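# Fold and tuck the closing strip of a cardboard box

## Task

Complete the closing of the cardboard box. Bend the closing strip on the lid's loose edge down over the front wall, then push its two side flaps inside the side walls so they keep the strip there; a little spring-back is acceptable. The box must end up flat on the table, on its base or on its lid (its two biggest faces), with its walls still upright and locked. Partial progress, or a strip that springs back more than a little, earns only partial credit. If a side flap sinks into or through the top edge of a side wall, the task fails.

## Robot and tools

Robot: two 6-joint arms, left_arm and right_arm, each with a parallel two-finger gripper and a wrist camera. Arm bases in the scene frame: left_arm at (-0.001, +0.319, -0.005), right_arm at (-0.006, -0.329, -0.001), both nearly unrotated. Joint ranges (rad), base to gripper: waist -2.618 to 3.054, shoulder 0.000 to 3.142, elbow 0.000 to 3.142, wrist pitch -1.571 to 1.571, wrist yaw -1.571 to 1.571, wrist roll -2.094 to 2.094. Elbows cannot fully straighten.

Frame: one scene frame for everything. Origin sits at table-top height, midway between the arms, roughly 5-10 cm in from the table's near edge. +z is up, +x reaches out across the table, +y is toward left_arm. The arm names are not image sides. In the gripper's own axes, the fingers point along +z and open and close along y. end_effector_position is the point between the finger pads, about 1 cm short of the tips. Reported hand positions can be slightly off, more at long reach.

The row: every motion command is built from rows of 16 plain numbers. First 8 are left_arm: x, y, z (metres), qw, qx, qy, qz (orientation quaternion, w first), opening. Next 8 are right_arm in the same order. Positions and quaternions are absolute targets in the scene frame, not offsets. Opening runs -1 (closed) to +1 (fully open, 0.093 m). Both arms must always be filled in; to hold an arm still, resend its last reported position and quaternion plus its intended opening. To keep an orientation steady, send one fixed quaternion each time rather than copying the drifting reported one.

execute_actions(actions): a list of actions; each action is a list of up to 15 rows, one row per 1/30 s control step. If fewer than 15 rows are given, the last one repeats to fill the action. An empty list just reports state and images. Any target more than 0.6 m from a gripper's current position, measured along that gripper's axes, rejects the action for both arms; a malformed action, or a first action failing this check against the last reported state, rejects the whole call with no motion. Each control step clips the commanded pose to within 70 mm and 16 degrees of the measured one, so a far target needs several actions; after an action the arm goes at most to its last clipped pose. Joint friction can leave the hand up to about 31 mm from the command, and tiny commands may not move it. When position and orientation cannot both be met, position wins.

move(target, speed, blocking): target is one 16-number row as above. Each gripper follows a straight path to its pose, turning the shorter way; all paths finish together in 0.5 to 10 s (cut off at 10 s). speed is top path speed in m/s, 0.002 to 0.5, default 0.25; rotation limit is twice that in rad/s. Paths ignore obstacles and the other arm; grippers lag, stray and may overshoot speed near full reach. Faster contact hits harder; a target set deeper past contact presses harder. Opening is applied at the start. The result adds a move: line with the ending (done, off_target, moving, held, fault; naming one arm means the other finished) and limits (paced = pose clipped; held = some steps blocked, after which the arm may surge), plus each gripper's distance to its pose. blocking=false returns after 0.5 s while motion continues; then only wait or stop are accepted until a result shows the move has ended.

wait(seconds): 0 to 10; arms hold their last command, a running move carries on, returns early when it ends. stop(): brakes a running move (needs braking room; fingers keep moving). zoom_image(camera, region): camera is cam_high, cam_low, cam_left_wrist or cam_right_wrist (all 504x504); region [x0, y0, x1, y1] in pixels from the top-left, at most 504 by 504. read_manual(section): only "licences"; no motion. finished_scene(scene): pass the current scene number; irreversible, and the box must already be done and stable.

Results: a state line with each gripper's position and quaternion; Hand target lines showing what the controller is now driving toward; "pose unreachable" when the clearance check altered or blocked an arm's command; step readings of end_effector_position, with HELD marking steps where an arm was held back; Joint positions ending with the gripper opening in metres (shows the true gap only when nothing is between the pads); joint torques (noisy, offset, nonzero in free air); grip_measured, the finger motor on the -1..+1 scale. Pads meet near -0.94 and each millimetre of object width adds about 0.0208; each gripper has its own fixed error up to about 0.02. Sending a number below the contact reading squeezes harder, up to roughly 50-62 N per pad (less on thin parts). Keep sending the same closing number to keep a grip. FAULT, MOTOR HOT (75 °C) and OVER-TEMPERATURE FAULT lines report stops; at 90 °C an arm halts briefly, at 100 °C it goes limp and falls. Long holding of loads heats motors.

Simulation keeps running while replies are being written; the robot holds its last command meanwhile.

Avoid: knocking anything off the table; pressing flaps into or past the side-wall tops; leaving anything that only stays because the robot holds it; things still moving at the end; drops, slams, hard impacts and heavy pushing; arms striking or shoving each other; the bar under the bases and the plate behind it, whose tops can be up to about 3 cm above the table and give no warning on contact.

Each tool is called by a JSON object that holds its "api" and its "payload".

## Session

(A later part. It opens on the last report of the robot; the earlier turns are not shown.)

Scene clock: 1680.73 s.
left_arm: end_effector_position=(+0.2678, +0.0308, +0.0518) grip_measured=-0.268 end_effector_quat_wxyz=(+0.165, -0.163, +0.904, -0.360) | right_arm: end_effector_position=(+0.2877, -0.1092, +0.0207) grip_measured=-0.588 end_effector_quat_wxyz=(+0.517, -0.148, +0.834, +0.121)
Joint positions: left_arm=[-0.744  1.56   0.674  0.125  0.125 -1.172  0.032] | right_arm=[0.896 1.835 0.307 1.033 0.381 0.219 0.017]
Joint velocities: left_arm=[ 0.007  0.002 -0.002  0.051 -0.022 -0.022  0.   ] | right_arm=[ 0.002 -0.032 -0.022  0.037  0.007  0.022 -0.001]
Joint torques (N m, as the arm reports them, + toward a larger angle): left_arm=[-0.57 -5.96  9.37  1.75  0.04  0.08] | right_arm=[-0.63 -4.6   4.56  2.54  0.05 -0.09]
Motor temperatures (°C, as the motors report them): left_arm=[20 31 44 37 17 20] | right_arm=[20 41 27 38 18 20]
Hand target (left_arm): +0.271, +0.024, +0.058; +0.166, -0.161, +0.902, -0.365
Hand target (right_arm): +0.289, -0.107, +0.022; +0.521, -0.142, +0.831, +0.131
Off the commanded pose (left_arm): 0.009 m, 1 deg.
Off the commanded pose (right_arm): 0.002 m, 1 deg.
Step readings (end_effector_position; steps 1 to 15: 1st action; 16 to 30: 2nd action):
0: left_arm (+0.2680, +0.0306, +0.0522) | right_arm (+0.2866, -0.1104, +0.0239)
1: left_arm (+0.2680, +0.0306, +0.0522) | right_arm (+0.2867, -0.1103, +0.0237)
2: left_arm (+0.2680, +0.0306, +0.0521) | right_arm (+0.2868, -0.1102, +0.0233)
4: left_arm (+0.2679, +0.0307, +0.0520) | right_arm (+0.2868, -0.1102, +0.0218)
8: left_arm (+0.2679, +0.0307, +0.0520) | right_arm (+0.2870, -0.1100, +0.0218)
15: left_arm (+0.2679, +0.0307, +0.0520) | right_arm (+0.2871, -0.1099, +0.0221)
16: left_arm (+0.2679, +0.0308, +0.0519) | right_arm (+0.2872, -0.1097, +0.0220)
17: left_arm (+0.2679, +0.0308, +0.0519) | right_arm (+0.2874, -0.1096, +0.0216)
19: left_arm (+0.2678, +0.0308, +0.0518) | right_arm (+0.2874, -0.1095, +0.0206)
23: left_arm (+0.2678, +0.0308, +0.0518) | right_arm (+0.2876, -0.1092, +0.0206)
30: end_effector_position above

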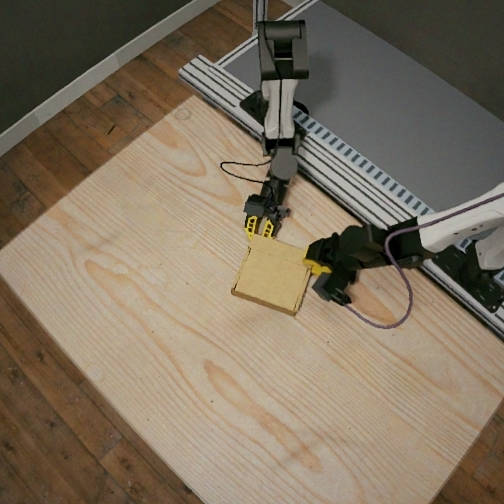

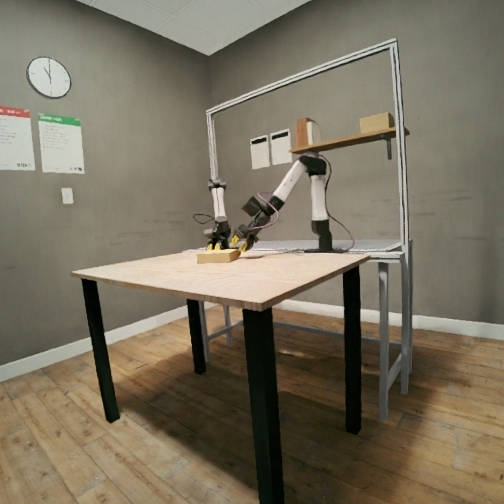

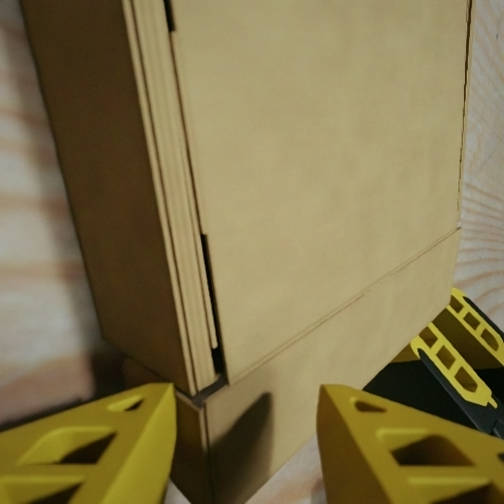

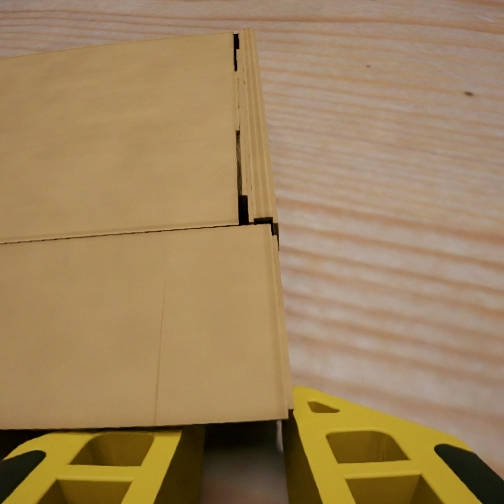

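{"api": "execute_actions", "payload": {"actions": [[[0.271,0.024,0.0575,0.1660,-0.1606,0.9018,-0.3648,-0.27,0.288,-0.1085,0.019,0.5215,-0.1424,0.8310,0.1313,-0.58]],[[0.271,0.024,0.0575,0.1660,-0.1606,0.9018,-0.3648,-0.27,0.287,-0.1095,0.016,0.5215,-0.1424,0.8310,0.1313,-0.58]]]}}

{"api": "zoom_image", "payload": {"camera": "cam_left_wrist", "region": [60, 290, 280, 470]}}

Scene clock: 1690.97 s.
left_arm: end_effector_position=(+0.2676, +0.0310, +0.0515) grip_measured=-0.268 end_effector_quat_wxyz=(+0.165, -0.163, +0.904, -0.359) | right_arm: end_effector_position=(+0.2889, -0.1078, +0.0181) grip_measured=-0.582 end_effector_quat_wxyz=(+0.522, -0.145, +0.831, +0.124)
Joint positions: left_arm=[-0.744  1.56   0.674  0.124  0.125 -1.172  0.032] | right_arm=[0.896 1.873 0.307 1.083 0.381 0.219 0.017]
Joint velocities: left_arm=[ 0.012  0.017  0.007  0.022 -0.022  0.007  0.   ] | right_arm=[-0.007  0.017 -0.012 -0.022  0.007 -0.022 -0.001]
Joint torques (N m, as the arm reports them, + toward a larger angle): left_arm=[-0.56 -5.99  9.49  1.75  0.02  0.07] | right_arm=[-0.68 -4.67  2.95  2.57  0.06 -0.09]
Motor temperatures (°C, as the motors report them): left_arm=[20 31 44 37 17 20] | right_arm=[20 40 26 39 18 20]
Hand target (left_arm): +0.271, +0.024, +0.058; +0.166, -0.161, +0.902, -0.365
Hand target (right_arm): +0.287, -0.109, +0.016; +0.521, -0.142, +0.831, +0.131
Off the commanded pose (left_arm): 0.010 m, 1 deg.
Off the commanded pose (right_arm): 0.003 m, 1 deg.
Step readings (end_effector_position; steps 1 to 15: 1st action; 16 to 30: 2nd action):
0: left_arm (+0.2678, +0.0308, +0.0518) | right_arm (+0.2877, -0.1092, +0.0207)
1: left_arm (+0.2678, +0.0308, +0.0518) | right_arm (+0.2878, -0.1091, +0.0206)
2: left_arm (+0.2677, +0.0309, +0.0517) | right_arm (+0.2879, -0.1089, +0.0201)
4: left_arm (+0.2677, +0.0309, +0.0517) | right_arm (+0.2880, -0.1088, +0.0193)
8: left_arm (+0.2677, +0.0309, +0.0517) | right_arm (+0.2882, -0.1086, +0.0193)
15: left_arm (+0.2677, +0.0309, +0.0517) | right_arm (+0.2883, -0.1085, +0.0194)
16: left_arm (+0.2677, +0.0309, +0.0517) | right_arm (+0.2884, -0.1084, +0.0192)
17: left_arm (+0.2677, +0.0309, +0.0517) | right_arm (+0.2885, -0.1082, +0.0189)
19: left_arm (+0.2676, +0.0310, +0.0516) | right_arm (+0.2886, -0.1081, +0.0180)
23: left_arm (+0.2676, +0.0310, +0.0516) | right_arm (+0.2888, -0.1079, +0.0180)
30: end_effector_position above

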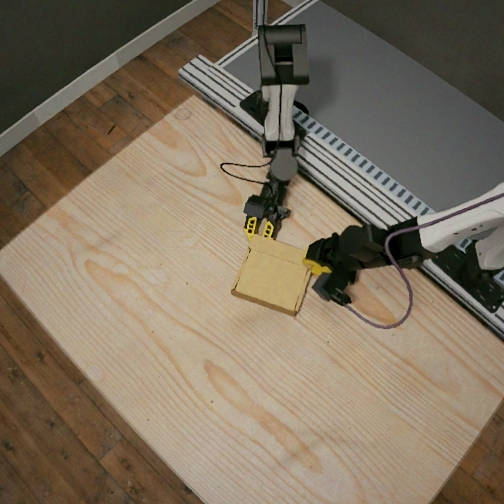

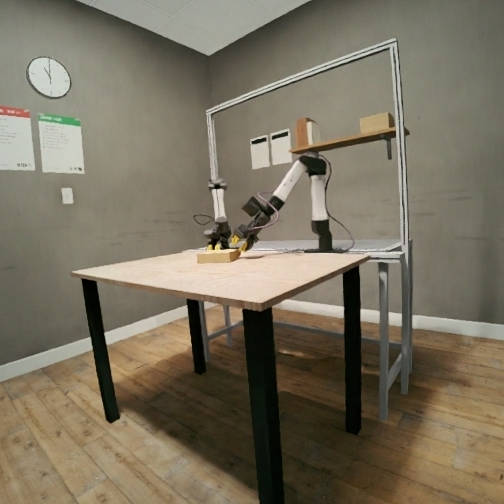

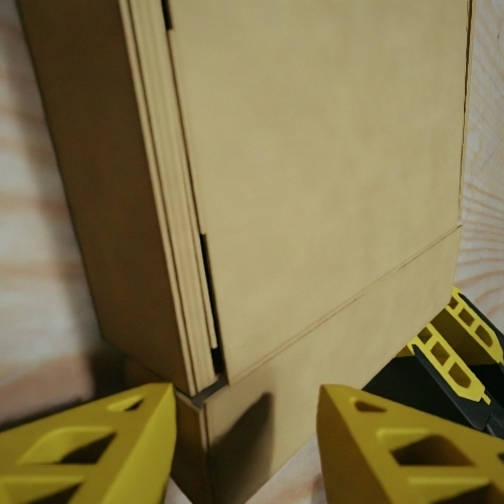

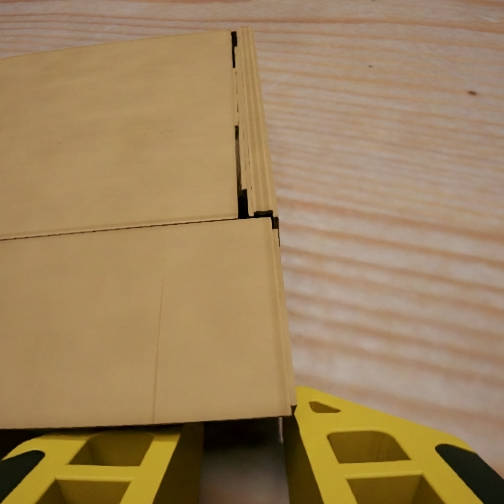

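Region (60, 290, 280, 470) of cam_left_wrist's 504x504 image, scaled by 2.291, with more detail than that image has; it fills the top 412 rows of this view, and the rest is white.

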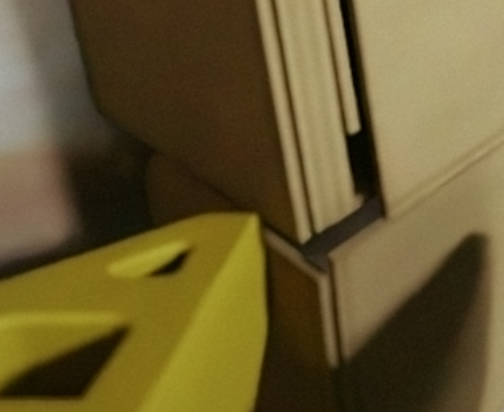

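{"api": "execute_actions", "payload": {"actions": [[[0.271,0.024,0.0575,0.1660,-0.1606,0.9018,-0.3648,-0.27,0.2845,-0.1105,0.017,0.5215,-0.1424,0.8310,0.1313,-0.58]],[[0.271,0.024,0.0575,0.1660,-0.1606,0.9018,-0.3648,-0.27,0.282,-0.1115,0.018,0.5215,-0.1424,0.8310,0.1313,-0.58]]]}}

{"api": "zoom_image", "payload": {"camera": "cam_left_wrist", "region": [60, 290, 280, 470]}}

Scene clock: 1699.03 s.
left_arm: end_effector_position=(+0.2676, +0.0310, +0.0515) grip_measured=-0.268 end_effector_quat_wxyz=(+0.165, -0.163, +0.904, -0.359) | right_arm: end_effector_position=(+0.2847, -0.1122, +0.0142) grip_measured=-0.582 end_effector_quat_wxyz=(+0.517, -0.146, +0.835, +0.122)
Joint positions: left_arm=[-0.744  1.56   0.674  0.124  0.125 -1.172  0.032] | right_arm=[0.896 1.873 0.287 1.09  0.381 0.223 0.017]
Joint velocities: left_arm=[-0.007  0.022  0.007  0.007  0.022 -0.037  0.001] | right_arm=[-0.002 -0.002 -0.012 -0.022 -0.007  0.007 -0.001]
Joint torques (N m, as the arm reports them, + toward a larger angle): left_arm=[-0.62 -6.05  9.47  1.76  0.04  0.04] | right_arm=[ 0.15 -6.23  2.79  2.45  0.14 -0.05]
Motor temperatures (°C, as the motors report them): left_arm=[20 31 44 37 17 20] | right_arm=[20 40 26 39 18 20]
Hand target (left_arm): +0.271, +0.024, +0.058; +0.166, -0.161, +0.902, -0.365
Hand target (right_arm): +0.282, -0.111, +0.018; +0.521, -0.142, +0.831, +0.131
Off the commanded pose (left_arm): 0.010 m, 1 deg.
Off the commanded pose (right_arm): 0.005 m, 1 deg.
Step readings (end_effector_position; steps 1 to 15: 1st action; 16 to 30: 2nd action):
0: left_arm (+0.2676, +0.0310, +0.0515) | right_arm (+0.2889, -0.1078, +0.0181)
1: left_arm (+0.2676, +0.0310, +0.0515) | right_arm (+0.2887, -0.1080, +0.0180)
2: left_arm (+0.2676, +0.0310, +0.0515) | right_arm (+0.2882, -0.1085, +0.0177)
4: left_arm (+0.2676, +0.0310, +0.0515) | right_arm (+0.2873, -0.1095, +0.0168)
8: left_arm (+0.2676, +0.0310, +0.0515) | right_arm (+0.2868, -0.1099, +0.0164)
15: left_arm (+0.2676, +0.0310, +0.0515) | right_arm (+0.2868, -0.1099, +0.0164)
16: left_arm (+0.2676, +0.0310, +0.0515) | right_arm (+0.2867, -0.1101, +0.0164)
17: left_arm (+0.2676, +0.0310, +0.0515) | right_arm (+0.2862, -0.1106, +0.0160)
19: left_arm (+0.2676, +0.0310, +0.0515) | right_arm (+0.2851, -0.1117, +0.0148)
23: left_arm (+0.2676, +0.0310, +0.0515) | right_arm (+0.2847, -0.1122, +0.0142)
30: end_effector_position above

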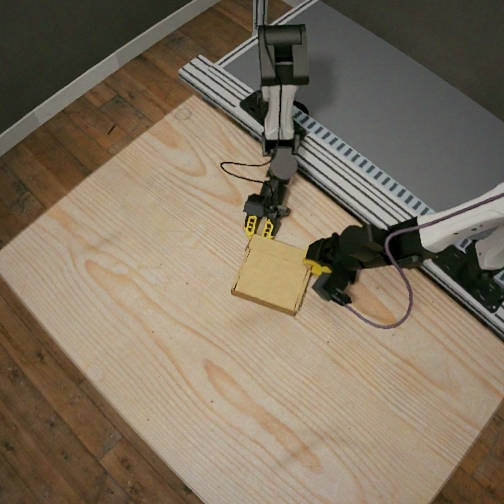

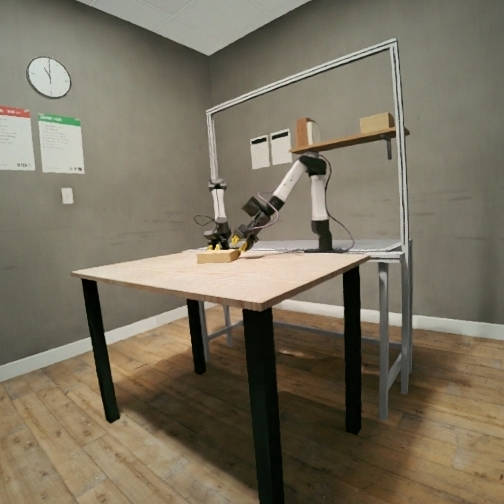

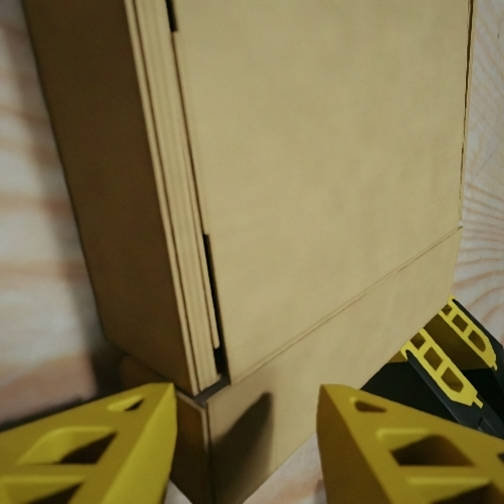

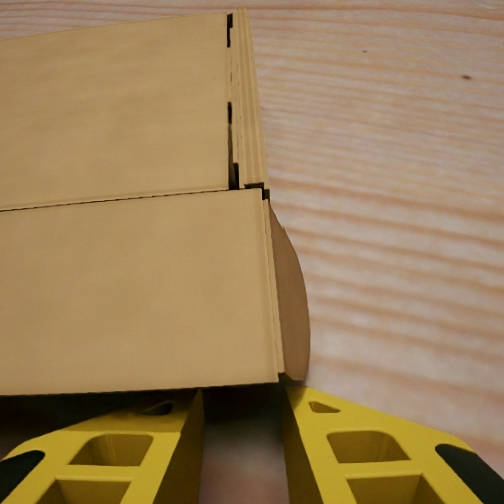

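Region (60, 290, 280, 470) of cam_left_wrist's 504x504 image, scaled by 2.291, with more detail than that image has; it fills the top 412 rows of this view, and the rest is white.

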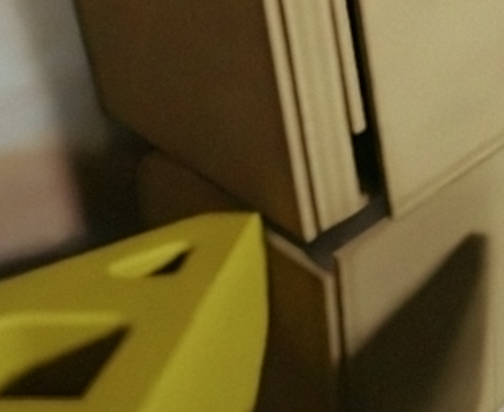

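{"api": "execute_actions", "payload": {"actions": [[[0.271,0.024,0.0575,0.1660,-0.1606,0.9018,-0.3648,-0.27,0.284,-0.111,0.019,0.5215,-0.1424,0.8310,0.1313,-0.25]],[[0.271,0.024,0.0575,0.1660,-0.1606,0.9018,-0.3648,-0.27,0.289,-0.109,0.020,0.5215,-0.1424,0.8310,0.1313,-0.25]],[[0.271,0.024,0.0575,0.1660,-0.1606,0.9018,-0.3648,-0.27,0.293,-0.1075,0.020,0.5215,-0.1424,0.8310,0.1313,-0.25]],[[0.271,0.024,0.0575,0.1660,-0.1606,0.9018,-0.3648,-0.27,0.297,-0.106,0.020,0.5215,-0.1424,0.8310,0.1313,-0.25]]]}}

Scene clock: 1726.30 s.
left_arm: end_effector_position=(+0.2676, +0.0310, +0.0515) grip_measured=-0.268 end_effector_quat_wxyz=(+0.165, -0.163, +0.904, -0.359) | right_arm: end_effector_position=(+0.2916, -0.1089, +0.0175) grip_measured=-0.252 end_effector_quat_wxyz=(+0.519, -0.143, +0.833, +0.129)
Joint positions: left_arm=[-0.744  1.56   0.674  0.124  0.125 -1.172  0.032] | right_arm=[0.879 1.873 0.31  1.079 0.359 0.223 0.033]
Joint velocities: left_arm=[ 0.007 -0.017  0.007 -0.007 -0.007 -0.022 -0.   ] | right_arm=[ 0.002  0.012  0.007 -0.022  0.022 -0.007 -0.001]
Joint torques (N m, as the arm reports them, + toward a larger angle): left_arm=[-0.6  -6.06  9.48  1.76  0.03  0.06] | right_arm=[-0.93 -5.37  6.49  2.21  0.1  -0.2 ]
Motor temperatures (°C, as the motors report them): left_arm=[20 31 45 37 17 20] | right_arm=[20 41 25 39 18 20]
Hand target (left_arm): +0.271, +0.024, +0.058; +0.166, -0.161, +0.902, -0.365
Hand target (right_arm): +0.297, -0.106, +0.020; +0.522, -0.142, +0.831, +0.131
Off the commanded pose (left_arm): 0.010 m, 1 deg.
Off the commanded pose (right_arm): 0.007 m, 0 deg.
Step readings (end_effector_position; steps 1 to 15: 1st action; 16 to 30: 2nd action; 31 to 45: 3rd action; 46 to 60: 4th action):
0: left_arm (+0.2676, +0.0310, +0.0515) | right_arm (+0.2847, -0.1122, +0.0142)
1: left_arm (+0.2676, +0.0310, +0.0515) | right_arm (+0.2847, -0.1122, +0.0142)
2: left_arm (+0.2676, +0.0310, +0.0515) | right_arm (+0.2847, -0.1122, +0.0142)
4: left_arm (+0.2676, +0.0310, +0.0515) | right_arm (+0.2846, -0.1121, +0.0142)
8: left_arm (+0.2676, +0.0310, +0.0515) | right_arm (+0.2846, -0.1121, +0.0142)
15: left_arm (+0.2676, +0.0310, +0.0515) | right_arm (+0.2846, -0.1121, +0.0142)
16: left_arm (+0.2676, +0.0310, +0.0515) | right_arm (+0.2845, -0.1120, +0.0142)
17: left_arm (+0.2676, +0.0310, +0.0515) | right_arm (+0.2845, -0.1118, +0.0142)
19: left_arm (+0.2676, +0.0310, +0.0515) | right_arm (+0.2844, -0.1117, +0.0142)
23: left_arm (+0.2676, +0.0310, +0.0515) | right_arm (+0.2844, -0.1117, +0.0142)
30: left_arm (+0.2676, +0.0310, +0.0515) | right_arm (+0.2844, -0.1117, +0.0142)
31: left_arm (+0.2676, +0.0310, +0.0515) | right_arm (+0.2846, -0.1118, +0.0141)
32: left_arm (+0.2676, +0.0310, +0.0515) | right_arm (+0.2849, -0.1118, +0.0141)
34: left_arm (+0.2676, +0.0310, +0.0515) | right_arm (+0.2862, -0.1115, +0.0148)
38: left_arm (+0.2676, +0.0310, +0.0515) | right_arm (+0.2874, -0.1109, +0.0156)
45: left_arm (+0.2676, +0.0310, +0.0515) | right_arm (+0.2871, -0.1108, +0.0153)
46: left_arm (+0.2676, +0.0310, +0.0515) | right_arm (+0.2875, -0.1105, +0.0153)
47: left_arm (+0.2676, +0.0310, +0.0515) | right_arm (+0.2886, -0.1102, +0.0156)
49: left_arm (+0.2676, +0.0310, +0.0515) | right_arm (+0.2909, -0.1095, +0.0172)
53: left_arm (+0.2676, +0.0310, +0.0515) | right_arm (+0.2918, -0.1091, +0.0179)
60: end_effector_position above

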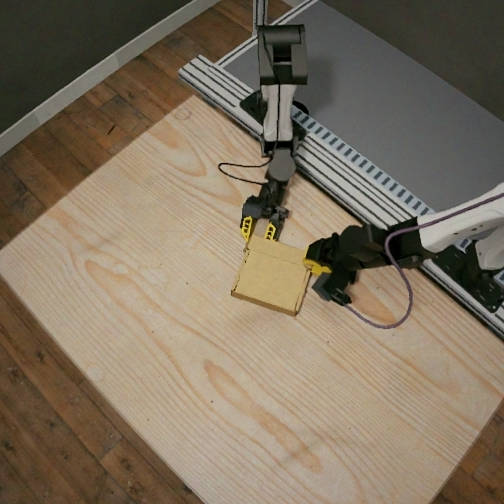

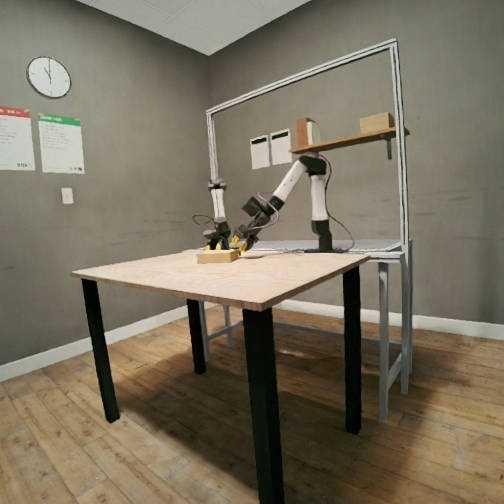

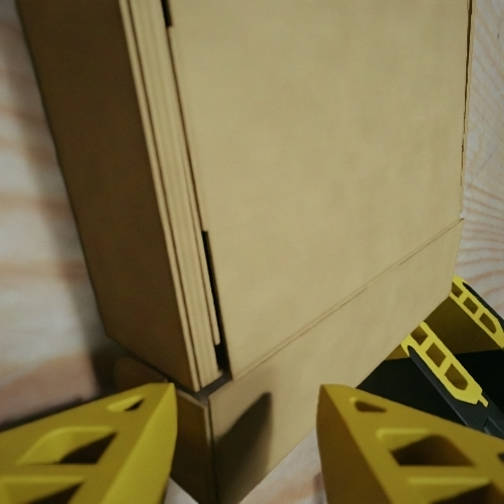

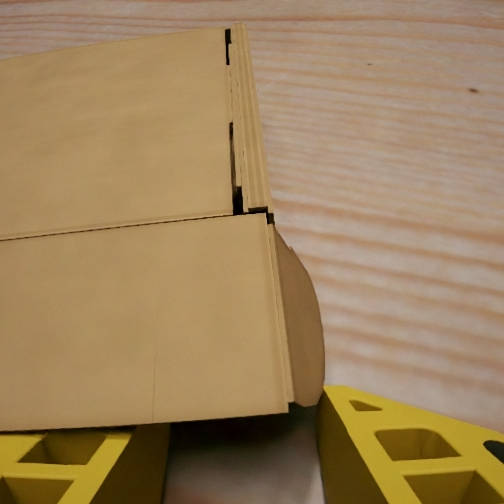

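{"api": "execute_actions", "payload": {"actions": [[[0.271,0.024,0.0575,0.1660,-0.1606,0.9018,-0.3648,-0.28,0.295,-0.107,0.020,0.5215,-0.1424,0.8310,0.1313,-0.40]],[[0.271,0.024,0.0575,0.1660,-0.1606,0.9018,-0.3648,-0.29,0.295,-0.107,0.020,0.5215,-0.1424,0.8310,0.1313,-0.52]],[[0.271,0.024,0.0575,0.1660,-0.1606,0.9018,-0.3648,-0.29,0.295,-0.107,0.020,0.5215,-0.1424,0.8310,0.1313,-0.59]]]}}

{"api": "zoom_image", "payload": {"camera": "cam_left_wrist", "region": [60, 290, 280, 470]}}

Scene clock: 1744.83 s.
left_arm: end_effector_position=(+0.2676, +0.0310, +0.0515) grip_measured=-0.288 end_effector_quat_wxyz=(+0.165, -0.163, +0.904, -0.359) | right_arm: end_effector_position=(+0.2915, -0.1089, +0.0175) grip_measured=-0.588 end_effector_quat_wxyz=(+0.518, -0.143, +0.833, +0.129)
Joint positions: left_arm=[-0.744  1.56   0.674  0.124  0.125 -1.172  0.031] | right_arm=[0.879 1.873 0.31  1.079 0.358 0.223 0.017]
Joint velocities: left_arm=[-0.017 -0.022 -0.022  0.051  0.007 -0.022  0.   ] | right_arm=[-0.027 -0.007 -0.017  0.037  0.066  0.037 -0.001]
Joint torques (N m, as the arm reports them, + toward a larger angle): left_arm=[-0.67 -6.03  9.52  1.76  0.04  0.06] | right_arm=[-0.7  -5.64  5.63  2.25  0.11 -0.19]
Motor temperatures (°C, as the motors report them): left_arm=[20 31 45 37 17 20] | right_arm=[20 40 25 38 18 20]
Hand target (left_arm): +0.271, +0.024, +0.058; +0.166, -0.161, +0.902, -0.365
Hand target (right_arm): +0.295, -0.107, +0.020; +0.522, -0.142, +0.831, +0.131
Off the commanded pose (left_arm): 0.010 m, 1 deg.
Off the commanded pose (right_arm): 0.005 m, 0 deg.
Step readings (end_effector_position; steps 1 to 15: 1st action; 16 to 30: 2nd action; 31 to 45: 3rd action):
0: left_arm (+0.2676, +0.0310, +0.0515) | right_arm (+0.2915, -0.1089, +0.0175)
1: left_arm (+0.2676, +0.0310, +0.0515) | right_arm (+0.2915, -0.1089, +0.0175)
2: left_arm (+0.2676, +0.0310, +0.0515) | right_arm (+0.2915, -0.1089, +0.0175)
4: left_arm (+0.2676, +0.0310, +0.0515) | right_arm (+0.2915, -0.1089, +0.0175)
8: left_arm (+0.2676, +0.0310, +0.0515) | right_arm (+0.2915, -0.1089, +0.0175)
15: left_arm (+0.2676, +0.0310, +0.0515) | right_arm (+0.2915, -0.1089, +0.0175)
16: left_arm (+0.2676, +0.0310, +0.0515) | right_arm (+0.2915, -0.1089, +0.0175)
17: left_arm (+0.2676, +0.0310, +0.0515) | right_arm (+0.2915, -0.1089, +0.0175)
19: left_arm (+0.2676, +0.0310, +0.0515) | right_arm (+0.2915, -0.1089, +0.0175)
23: left_arm (+0.2676, +0.0310, +0.0515) | right_arm (+0.2915, -0.1089, +0.0175)
30: left_arm (+0.2676, +0.0310, +0.0515) | right_arm (+0.2915, -0.1089, +0.0175)
31: left_arm (+0.2676, +0.0310, +0.0515) | right_arm (+0.2915, -0.1089, +0.0175)
32: left_arm (+0.2676, +0.0310, +0.0515) | right_arm (+0.2915, -0.1089, +0.0175)
34: left_arm (+0.2676, +0.0310, +0.0515) | right_arm (+0.2915, -0.1089, +0.0175)
38: left_arm (+0.2676, +0.0310, +0.0515) | right_arm (+0.2915, -0.1089, +0.0175)
45: end_effector_position above

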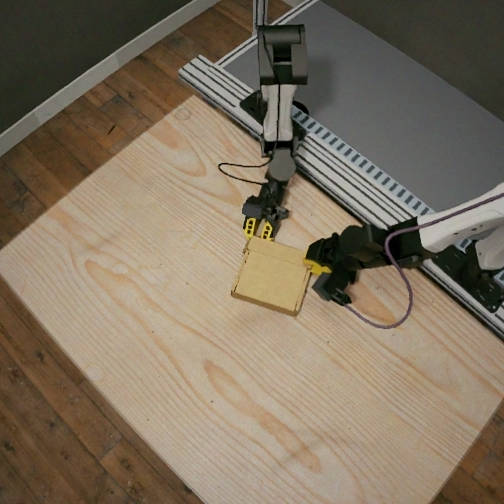

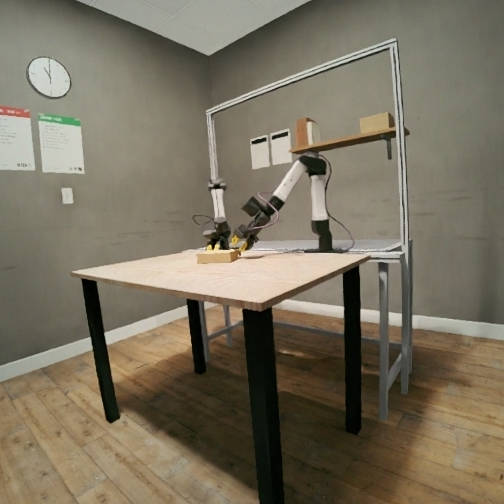

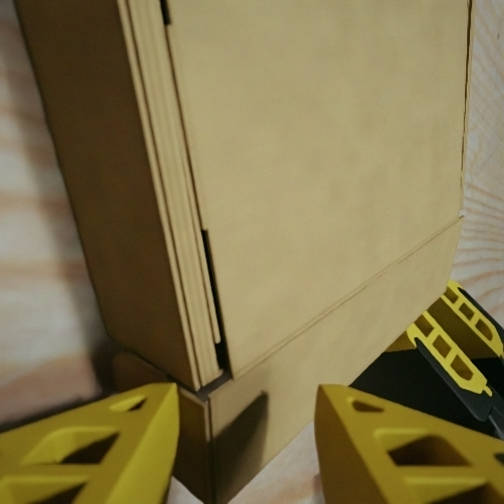

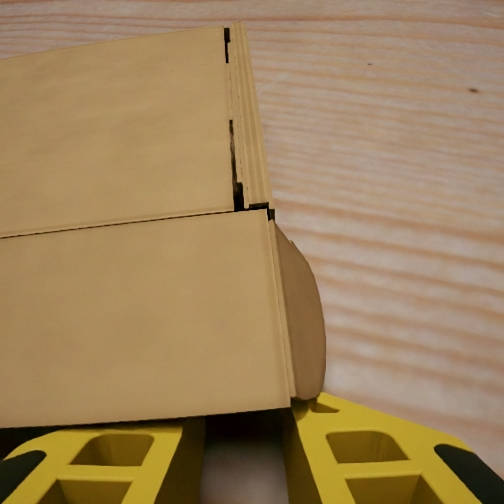

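Region (60, 290, 280, 470) of cam_left_wrist's 504x504 image, scaled by 2.291, with more detail than that image has; it fills the top 412 rows of this view, and the rest is white.

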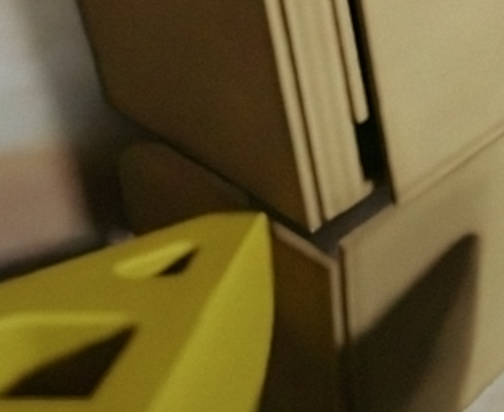

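{"api": "execute_actions", "payload": {"actions": [[[0.271,0.024,0.0575,0.1660,-0.1606,0.9018,-0.3648,-0.33,0.295,-0.107,0.020,0.5215,-0.1424,0.8310,0.1313,-0.59]],[[0.271,0.024,0.0575,0.1660,-0.1606,0.9018,-0.3648,-0.37,0.295,-0.107,0.020,0.5215,-0.1424,0.8310,0.1313,-0.59]]]}}

{"api": "zoom_image", "payload": {"camera": "cam_left_wrist", "region": [60, 290, 280, 470]}}

Scene clock: 1753.77 s.
left_arm: end_effector_position=(+0.2676, +0.0310, +0.0515) grip_measured=-0.368 end_effector_quat_wxyz=(+0.165, -0.163, +0.904, -0.359) | right_arm: end_effector_position=(+0.2915, -0.1089, +0.0175) grip_measured=-0.588 end_effector_quat_wxyz=(+0.518, -0.143, +0.833, +0.129)
Joint positions: left_arm=[-0.744  1.56   0.674  0.124  0.125 -1.172  0.028] | right_arm=[0.879 1.873 0.31  1.079 0.358 0.223 0.017]
Joint velocities: left_arm=[ 0.002  0.002 -0.007 -0.022  0.095  0.007 -0.001] | right_arm=[ 0.002 -0.007  0.002  0.007 -0.007  0.037 -0.   ]
Joint torques (N m, as the arm reports them, + toward a larger angle): left_arm=[-0.57 -5.98  9.5   1.75  0.03  0.08] | right_arm=[-0.7  -5.69  5.64  2.24  0.11 -0.18]
Motor temperatures (°C, as the motors report them): left_arm=[20 31 45 37 17 20] | right_arm=[20 40 25 38 18 20]
Hand target (left_arm): +0.271, +0.024, +0.058; +0.166, -0.161, +0.902, -0.365
Hand target (right_arm): +0.295, -0.107, +0.020; +0.522, -0.142, +0.831, +0.131
Off the commanded pose (left_arm): 0.010 m, 1 deg.
Off the commanded pose (right_arm): 0.005 m, 0 deg.
Step readings (end_effector_position; steps 1 to 15: 1st action; 16 to 30: 2nd action):
0: left_arm (+0.2676, +0.0310, +0.0515) | right_arm (+0.2915, -0.1089, +0.0175)
1: left_arm (+0.2676, +0.0310, +0.0515) | right_arm (+0.2915, -0.1089, +0.0175)
2: left_arm (+0.2676, +0.0310, +0.0515) | right_arm (+0.2915, -0.1089, +0.0175)
4: left_arm (+0.2676, +0.0310, +0.0515) | right_arm (+0.2915, -0.1089, +0.0175)
8: left_arm (+0.2676, +0.0310, +0.0515) | right_arm (+0.2915, -0.1089, +0.0175)
15: left_arm (+0.2676, +0.0310, +0.0515) | right_arm (+0.2915, -0.1089, +0.0175)
16: left_arm (+0.2676, +0.0310, +0.0515) | right_arm (+0.2915, -0.1089, +0.0175)
17: left_arm (+0.2676, +0.0310, +0.0515) | right_arm (+0.2915, -0.1089, +0.0175)
19: left_arm (+0.2676, +0.0310, +0.0515) | right_arm (+0.2915, -0.1089, +0.0175)
23: left_arm (+0.2676, +0.0310, +0.0515) | right_arm (+0.2915, -0.1089, +0.0175)
30: end_effector_position above

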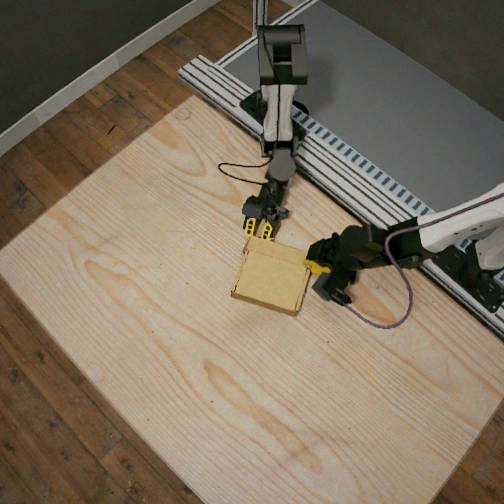

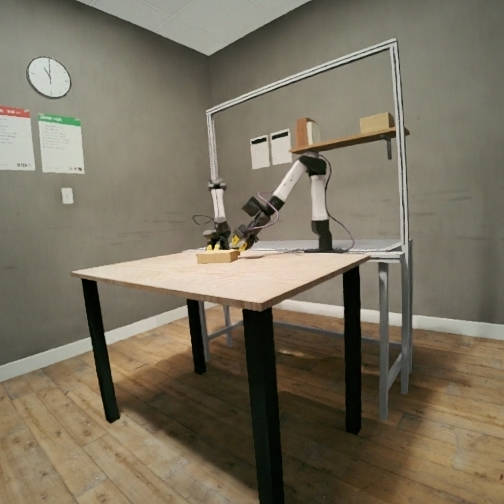

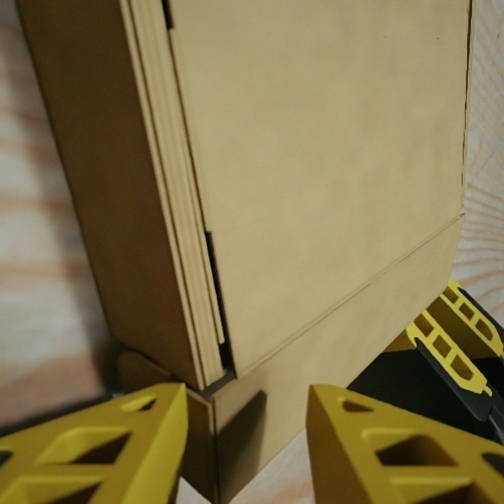

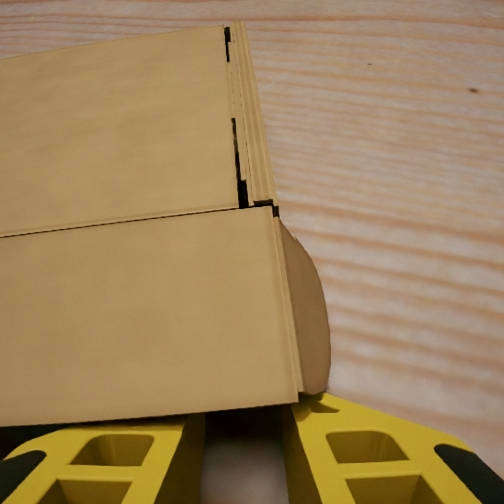

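Region (60, 290, 280, 470) of cam_left_wrist's 504x504 image, scaled by 2.291, with more detail than that image has; it fills the top 412 rows of this view, and the rest is white.

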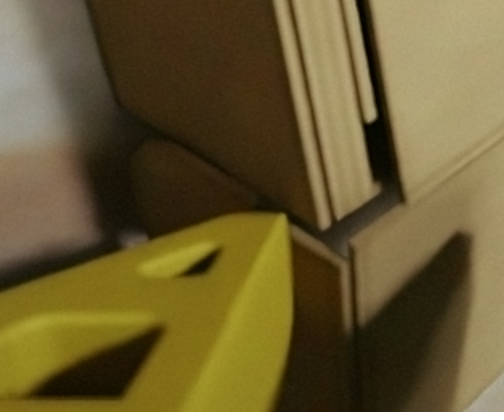

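{"api": "execute_actions", "payload": {"actions": [[[0.271,0.026,0.056,0.1660,-0.1606,0.9018,-0.3648,-0.10,0.290,-0.110,0.021,0.5215,-0.1424,0.8310,0.1313,-0.59]],[[0.271,0.026,0.056,0.1660,-0.1606,0.9018,-0.3648,-0.10,0.278,-0.116,0.026,0.5215,-0.1424,0.8310,0.1313,-0.59]],[[0.271,0.026,0.056,0.1660,-0.1606,0.9018,-0.3648,-0.10,0.262,-0.122,0.036,0.5215,-0.1424,0.8310,0.1313,-0.59]],[[0.271,0.026,0.056,0.1660,-0.1606,0.9018,-0.3648,-0.10,0.245,-0.125,0.055,0.5215,-0.1424,0.8310,0.1313,-0.59]],[[0.271,0.026,0.056,0.1660,-0.1606,0.9018,-0.3648,-0.10,0.235,-0.118,0.068,0.487,-0.03,0.84,0.237,-0.4]],[[0.271,0.026,0.056,0.1660,-0.1606,0.9018,-0.3648,-0.10,0.232,-0.110,0.070,0.44,0.085,0.83,0.33,-0.3]],[[0.271,0.026,0.056,0.1660,-0.1606,0.9018,-0.3648,-0.10,0.232,-0.102,0.070,0.385,0.19,0.805,0.405,-0.2]],[[0.271,0.026,0.056,0.1660,-0.1606,0.9018,-0.3648,-0.10,0.232,-0.095,0.066,0.325,0.29,0.77,0.465,-0.1]],[[0.271,0.026,0.056,0.1660,-0.1606,0.9018,-0.3648,-0.10,0.232,-0.088,0.060,0.2649,0.3782,0.7266,0.5088,-0.05]],[[0.271,0.026,0.056,0.1660,-0.1606,0.9018,-0.3648,-0.10,0.235,-0.085,0.052,0.2649,0.3782,0.7266,0.5088,-0.05]]]}}

Scene clock: 1803.57 s.
left_arm: end_effector_position=(+0.2676, +0.0310, +0.0515) grip_measured=-0.102 end_effector_quat_wxyz=(+0.165, -0.163, +0.904, -0.359) | right_arm: end_effector_position=(+0.2359, -0.0878, +0.0507) grip_measured=-0.051 end_effector_quat_wxyz=(+0.267, +0.378, +0.731, +0.501)
Joint positions: left_arm=[-0.744  1.56   0.674  0.124  0.125 -1.172  0.04 ] | right_arm=[1.029 1.669 0.17  1.1   0.33  1.664 0.043]
Joint velocities: left_arm=[-0.002  0.002 -0.007  0.007  0.007 -0.007 -0.001] | right_arm=[ 0.007 -0.022  0.017 -0.022  0.022 -0.051  0.   ]
Joint torques (N m, as the arm reports them, + toward a larger angle): left_arm=[-0.19 -6.1   8.77  1.82  0.07  0.11] | right_arm=[ 0.39 -3.13  4.91  2.49  0.18 -0.14]
Motor temperatures (°C, as the motors report them): left_arm=[20 31 45 37 17 20] | right_arm=[20 40 25 38 18 20]
Hand target (left_arm): +0.271, +0.026, +0.056; +0.166, -0.161, +0.902, -0.365
Hand target (right_arm): +0.235, -0.085, +0.052; +0.265, +0.378, +0.727, +0.508
Off the commanded pose (left_arm): 0.008 m, 1 deg.
Off the commanded pose (right_arm): 0.003 m, 1 deg.
Step readings (end_effector_position; steps 1 to 15: 1st action; 16 to 30: 2nd action; 31 to 45: 3rd action; 46 to 60: 4th action; 61 to 75: 5th action; 76 to 90: 6th action; 91 to 105: 7th action; 106 to 120: 8th action; 121 to 135: 9th action; 136 to 150: 10th action):
0: left_arm (+0.2676, +0.0310, +0.0515) | right_arm (+0.2915, -0.1089, +0.0175)
1: left_arm (+0.2676, +0.0310, +0.0515) | right_arm (+0.2915, -0.1089, +0.0175)
2: left_arm (+0.2676, +0.0310, +0.0515) | right_arm (+0.2915, -0.1089, +0.0175)
4: left_arm (+0.2676, +0.0310, +0.0515) | right_arm (+0.2915, -0.1089, +0.0175)
8: left_arm (+0.2676, +0.0310, +0.0515) | right_arm (+0.2915, -0.1089, +0.0175)
15: left_arm (+0.2676, +0.0310, +0.0515) | right_arm (+0.2915, -0.1089, +0.0175)
16: left_arm (+0.2676, +0.0310, +0.0515) | right_arm (+0.2905, -0.1098, +0.0181)
17: left_arm (+0.2676, +0.0310, +0.0515) | right_arm (+0.2878, -0.1118, +0.0198)
19: left_arm (+0.2676, +0.0310, +0.0515) | right_arm (+0.2840, -0.1148, +0.0231)
23: left_arm (+0.2676, +0.0310, +0.0515) | right_arm (+0.2833, -0.1155, +0.0259)
30: left_arm (+0.2676, +0.0310, +0.0515) | right_arm (+0.2832, -0.1160, +0.0253)
31: left_arm (+0.2676, +0.0310, +0.0515) | right_arm (+0.2814, -0.1167, +0.0261)
32: left_arm (+0.2676, +0.0310, +0.0515) | right_arm (+0.2765, -0.1181, +0.0284)
34: left_arm (+0.2676, +0.0310, +0.0515) | right_arm (+0.2696, -0.1188, +0.0349)
38: left_arm (+0.2676, +0.0310, +0.0515) | right_arm (+0.2679, -0.1190, +0.0401)
45: left_arm (+0.2676, +0.0310, +0.0515) | right_arm (+0.2670, -0.1214, +0.0362)
46: left_arm (+0.2676, +0.0310, +0.0515) | right_arm (+0.2649, -0.1221, +0.0375)
47: left_arm (+0.2676, +0.0310, +0.0515) | right_arm (+0.2596, -0.1224, +0.0419)
49: left_arm (+0.2676, +0.0310, +0.0515) | right_arm (+0.2531, -0.1199, +0.0554)
53: left_arm (+0.2676, +0.0310, +0.0515) | right_arm (+0.2511, -0.1198, +0.0658)
60: left_arm (+0.2676, +0.0310, +0.0515) | right_arm (+0.2482, -0.1258, +0.0546)
61: left_arm (+0.2676, +0.0310, +0.0515) | right_arm (+0.2470, -0.1254, +0.0550)
62: left_arm (+0.2676, +0.0310, +0.0515) | right_arm (+0.2446, -0.1241, +0.0578)
64: left_arm (+0.2676, +0.0310, +0.0515) | right_arm (+0.2426, -0.1215, +0.0663)
68: left_arm (+0.2676, +0.0310, +0.0515) | right_arm (+0.2411, -0.1200, +0.0721)
75: left_arm (+0.2676, +0.0310, +0.0515) | right_arm (+0.2382, -0.1222, +0.0655)
76: left_arm (+0.2676, +0.0310, +0.0515) | right_arm (+0.2377, -0.1215, +0.0652)
77: left_arm (+0.2676, +0.0310, +0.0515) | right_arm (+0.2370, -0.1203, +0.0650)
79: left_arm (+0.2676, +0.0310, +0.0515) | right_arm (+0.2357, -0.1183, +0.0646)
83: left_arm (+0.2676, +0.0310, +0.0515) | right_arm (+0.2345, -0.1164, +0.0643)
90: left_arm (+0.2676, +0.0310, +0.0515) | right_arm (+0.2343, -0.1156, +0.0648)
91: left_arm (+0.2676, +0.0310, +0.0515) | right_arm (+0.2340, -0.1146, +0.0652)
92: left_arm (+0.2676, +0.0310, +0.0515) | right_arm (+0.2335, -0.1132, +0.0658)
94: left_arm (+0.2676, +0.0310, +0.0515) | right_arm (+0.2331, -0.1107, +0.0666)
98: left_arm (+0.2676, +0.0310, +0.0515) | right_arm (+0.2333, -0.1083, +0.0667)
105: left_arm (+0.2676, +0.0310, +0.0515) | right_arm (+0.2346, -0.1064, +0.0694)
106: left_arm (+0.2676, +0.0310, +0.0515) | right_arm (+0.2346, -0.1056, +0.0691)
107: left_arm (+0.2676, +0.0310, +0.0515) | right_arm (+0.2345, -0.1044, +0.0679)
109: left_arm (+0.2676, +0.0310, +0.0515) | right_arm (+0.2338, -0.1034, +0.0630)
113: left_arm (+0.2676, +0.0310, +0.0515) | right_arm (+0.2343, -0.1018, +0.0610)
120: left_arm (+0.2676, +0.0310, +0.0515) | right_arm (+0.2351, -0.0980, +0.0659)
121: left_arm (+0.2676, +0.0310, +0.0515) | right_arm (+0.2352, -0.0973, +0.0656)
122: left_arm (+0.2676, +0.0310, +0.0515) | right_arm (+0.2351, -0.0964, +0.0638)
124: left_arm (+0.2676, +0.0310, +0.0515) | right_arm (+0.2338, -0.0955, +0.0572)
128: left_arm (+0.2676, +0.0310, +0.0515) | right_arm (+0.2331, -0.0936, +0.0537)
135: left_arm (+0.2676, +0.0310, +0.0515) | right_arm (+0.2343, -0.0902, +0.0589)
136: left_arm (+0.2676, +0.0310, +0.0515) | right_arm (+0.2347, -0.0897, +0.0585)
137: left_arm (+0.2676, +0.0310, +0.0515) | right_arm (+0.2350, -0.0892, +0.0562)
139: left_arm (+0.2676, +0.0310, +0.0515) | right_arm (+0.2344, -0.0898, +0.0477)
143: left_arm (+0.2676, +0.0310, +0.0515) | right_arm (+0.2345, -0.0896, +0.0452)
150: end_effector_position above

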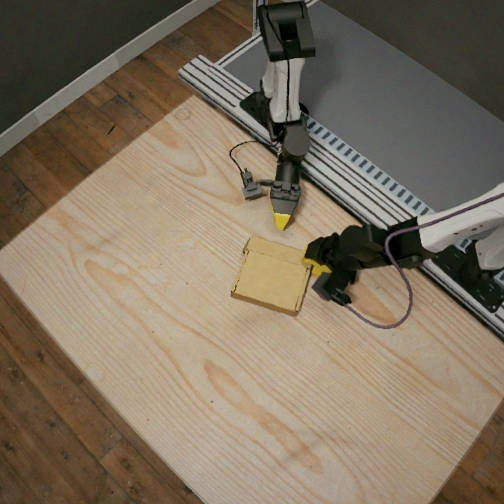

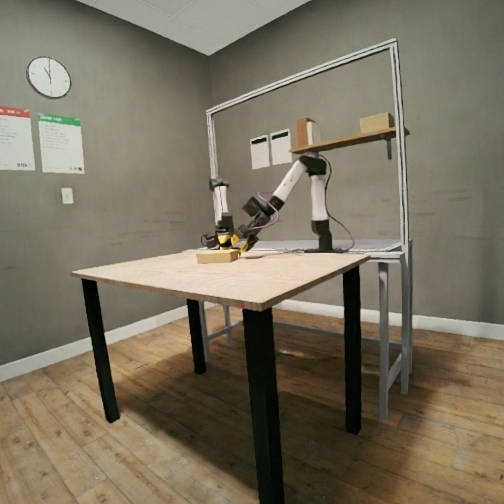

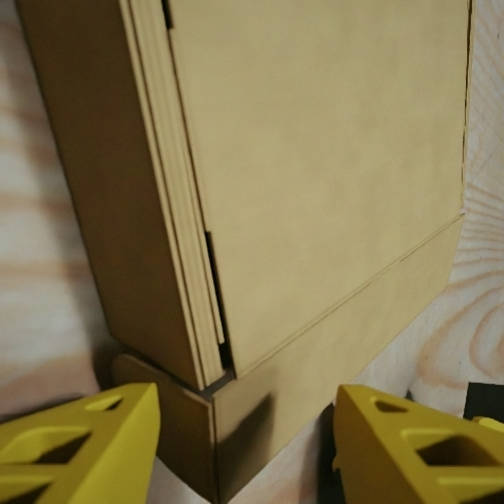

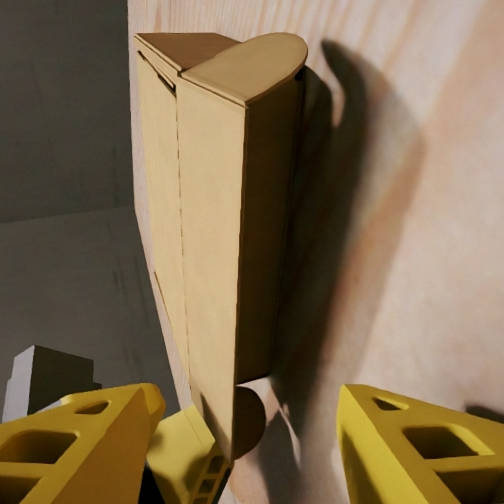

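{"api": "execute_actions", "payload": {"actions": []}}

Scene clock: 1821.17 s.
left_arm: end_effector_position=(+0.2676, +0.0310, +0.0515) grip_measured=-0.102 end_effector_quat_wxyz=(+0.165, -0.163, +0.904, -0.359) | right_arm: end_effector_position=(+0.2363, -0.0873, +0.0521) grip_measured=-0.051 end_effector_quat_wxyz=(+0.267, +0.378, +0.729, +0.504)
Joint positions: left_arm=[-0.744  1.56   0.674  0.124  0.125 -1.172  0.04 ] | right_arm=[1.029 1.669 0.17  1.107 0.33  1.664 0.043]
Joint velocities: left_arm=[-0.012  0.007 -0.007 -0.037  0.007 -0.081  0.001] | right_arm=[-0.007 -0.002  0.002  0.037 -0.081  0.037  0.001]
Joint torques (N m, as the arm reports them, + toward a larger angle): left_arm=[-0.2  -6.13  8.77  1.8   0.05  0.09] | right_arm=[ 0.33 -3.12  4.92  2.48  0.17 -0.13]
Motor temperatures (°C, as the motors report them): left_arm=[20 31 45 37 17 20] | right_arm=[20 38 25 39 18 20]
Hand target (left_arm): +0.271, +0.026, +0.056; +0.166, -0.161, +0.902, -0.365
Hand target (right_arm): +0.235, -0.085, +0.052; +0.265, +0.378, +0.727, +0.508
Off the commanded pose (left_arm): 0.008 m, 1 deg.
Off the commanded pose (right_arm): 0.003 m, 1 deg.

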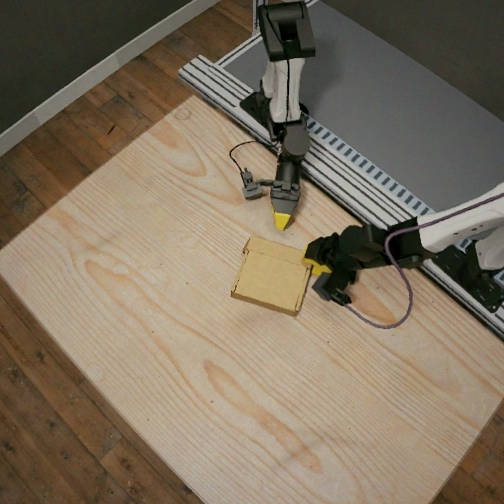

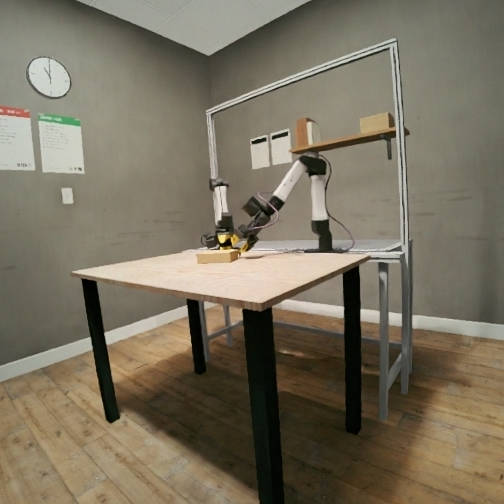

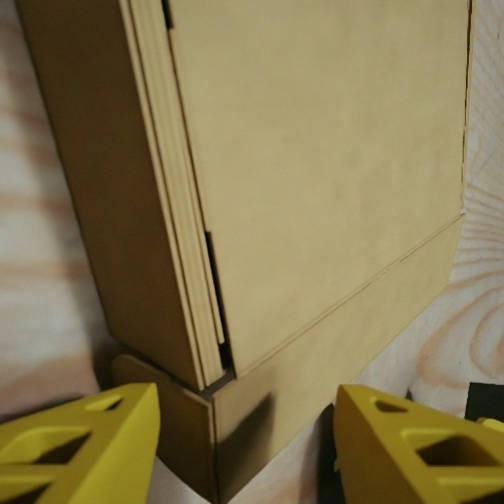

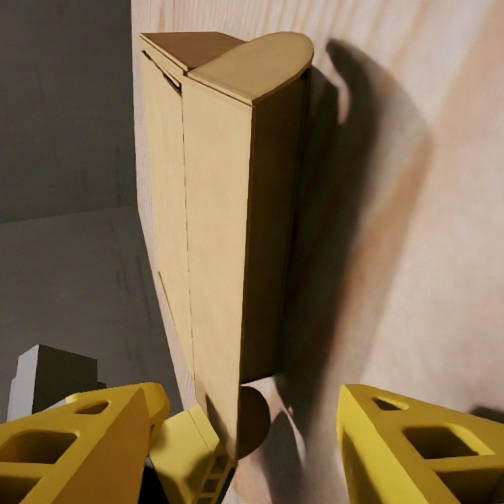

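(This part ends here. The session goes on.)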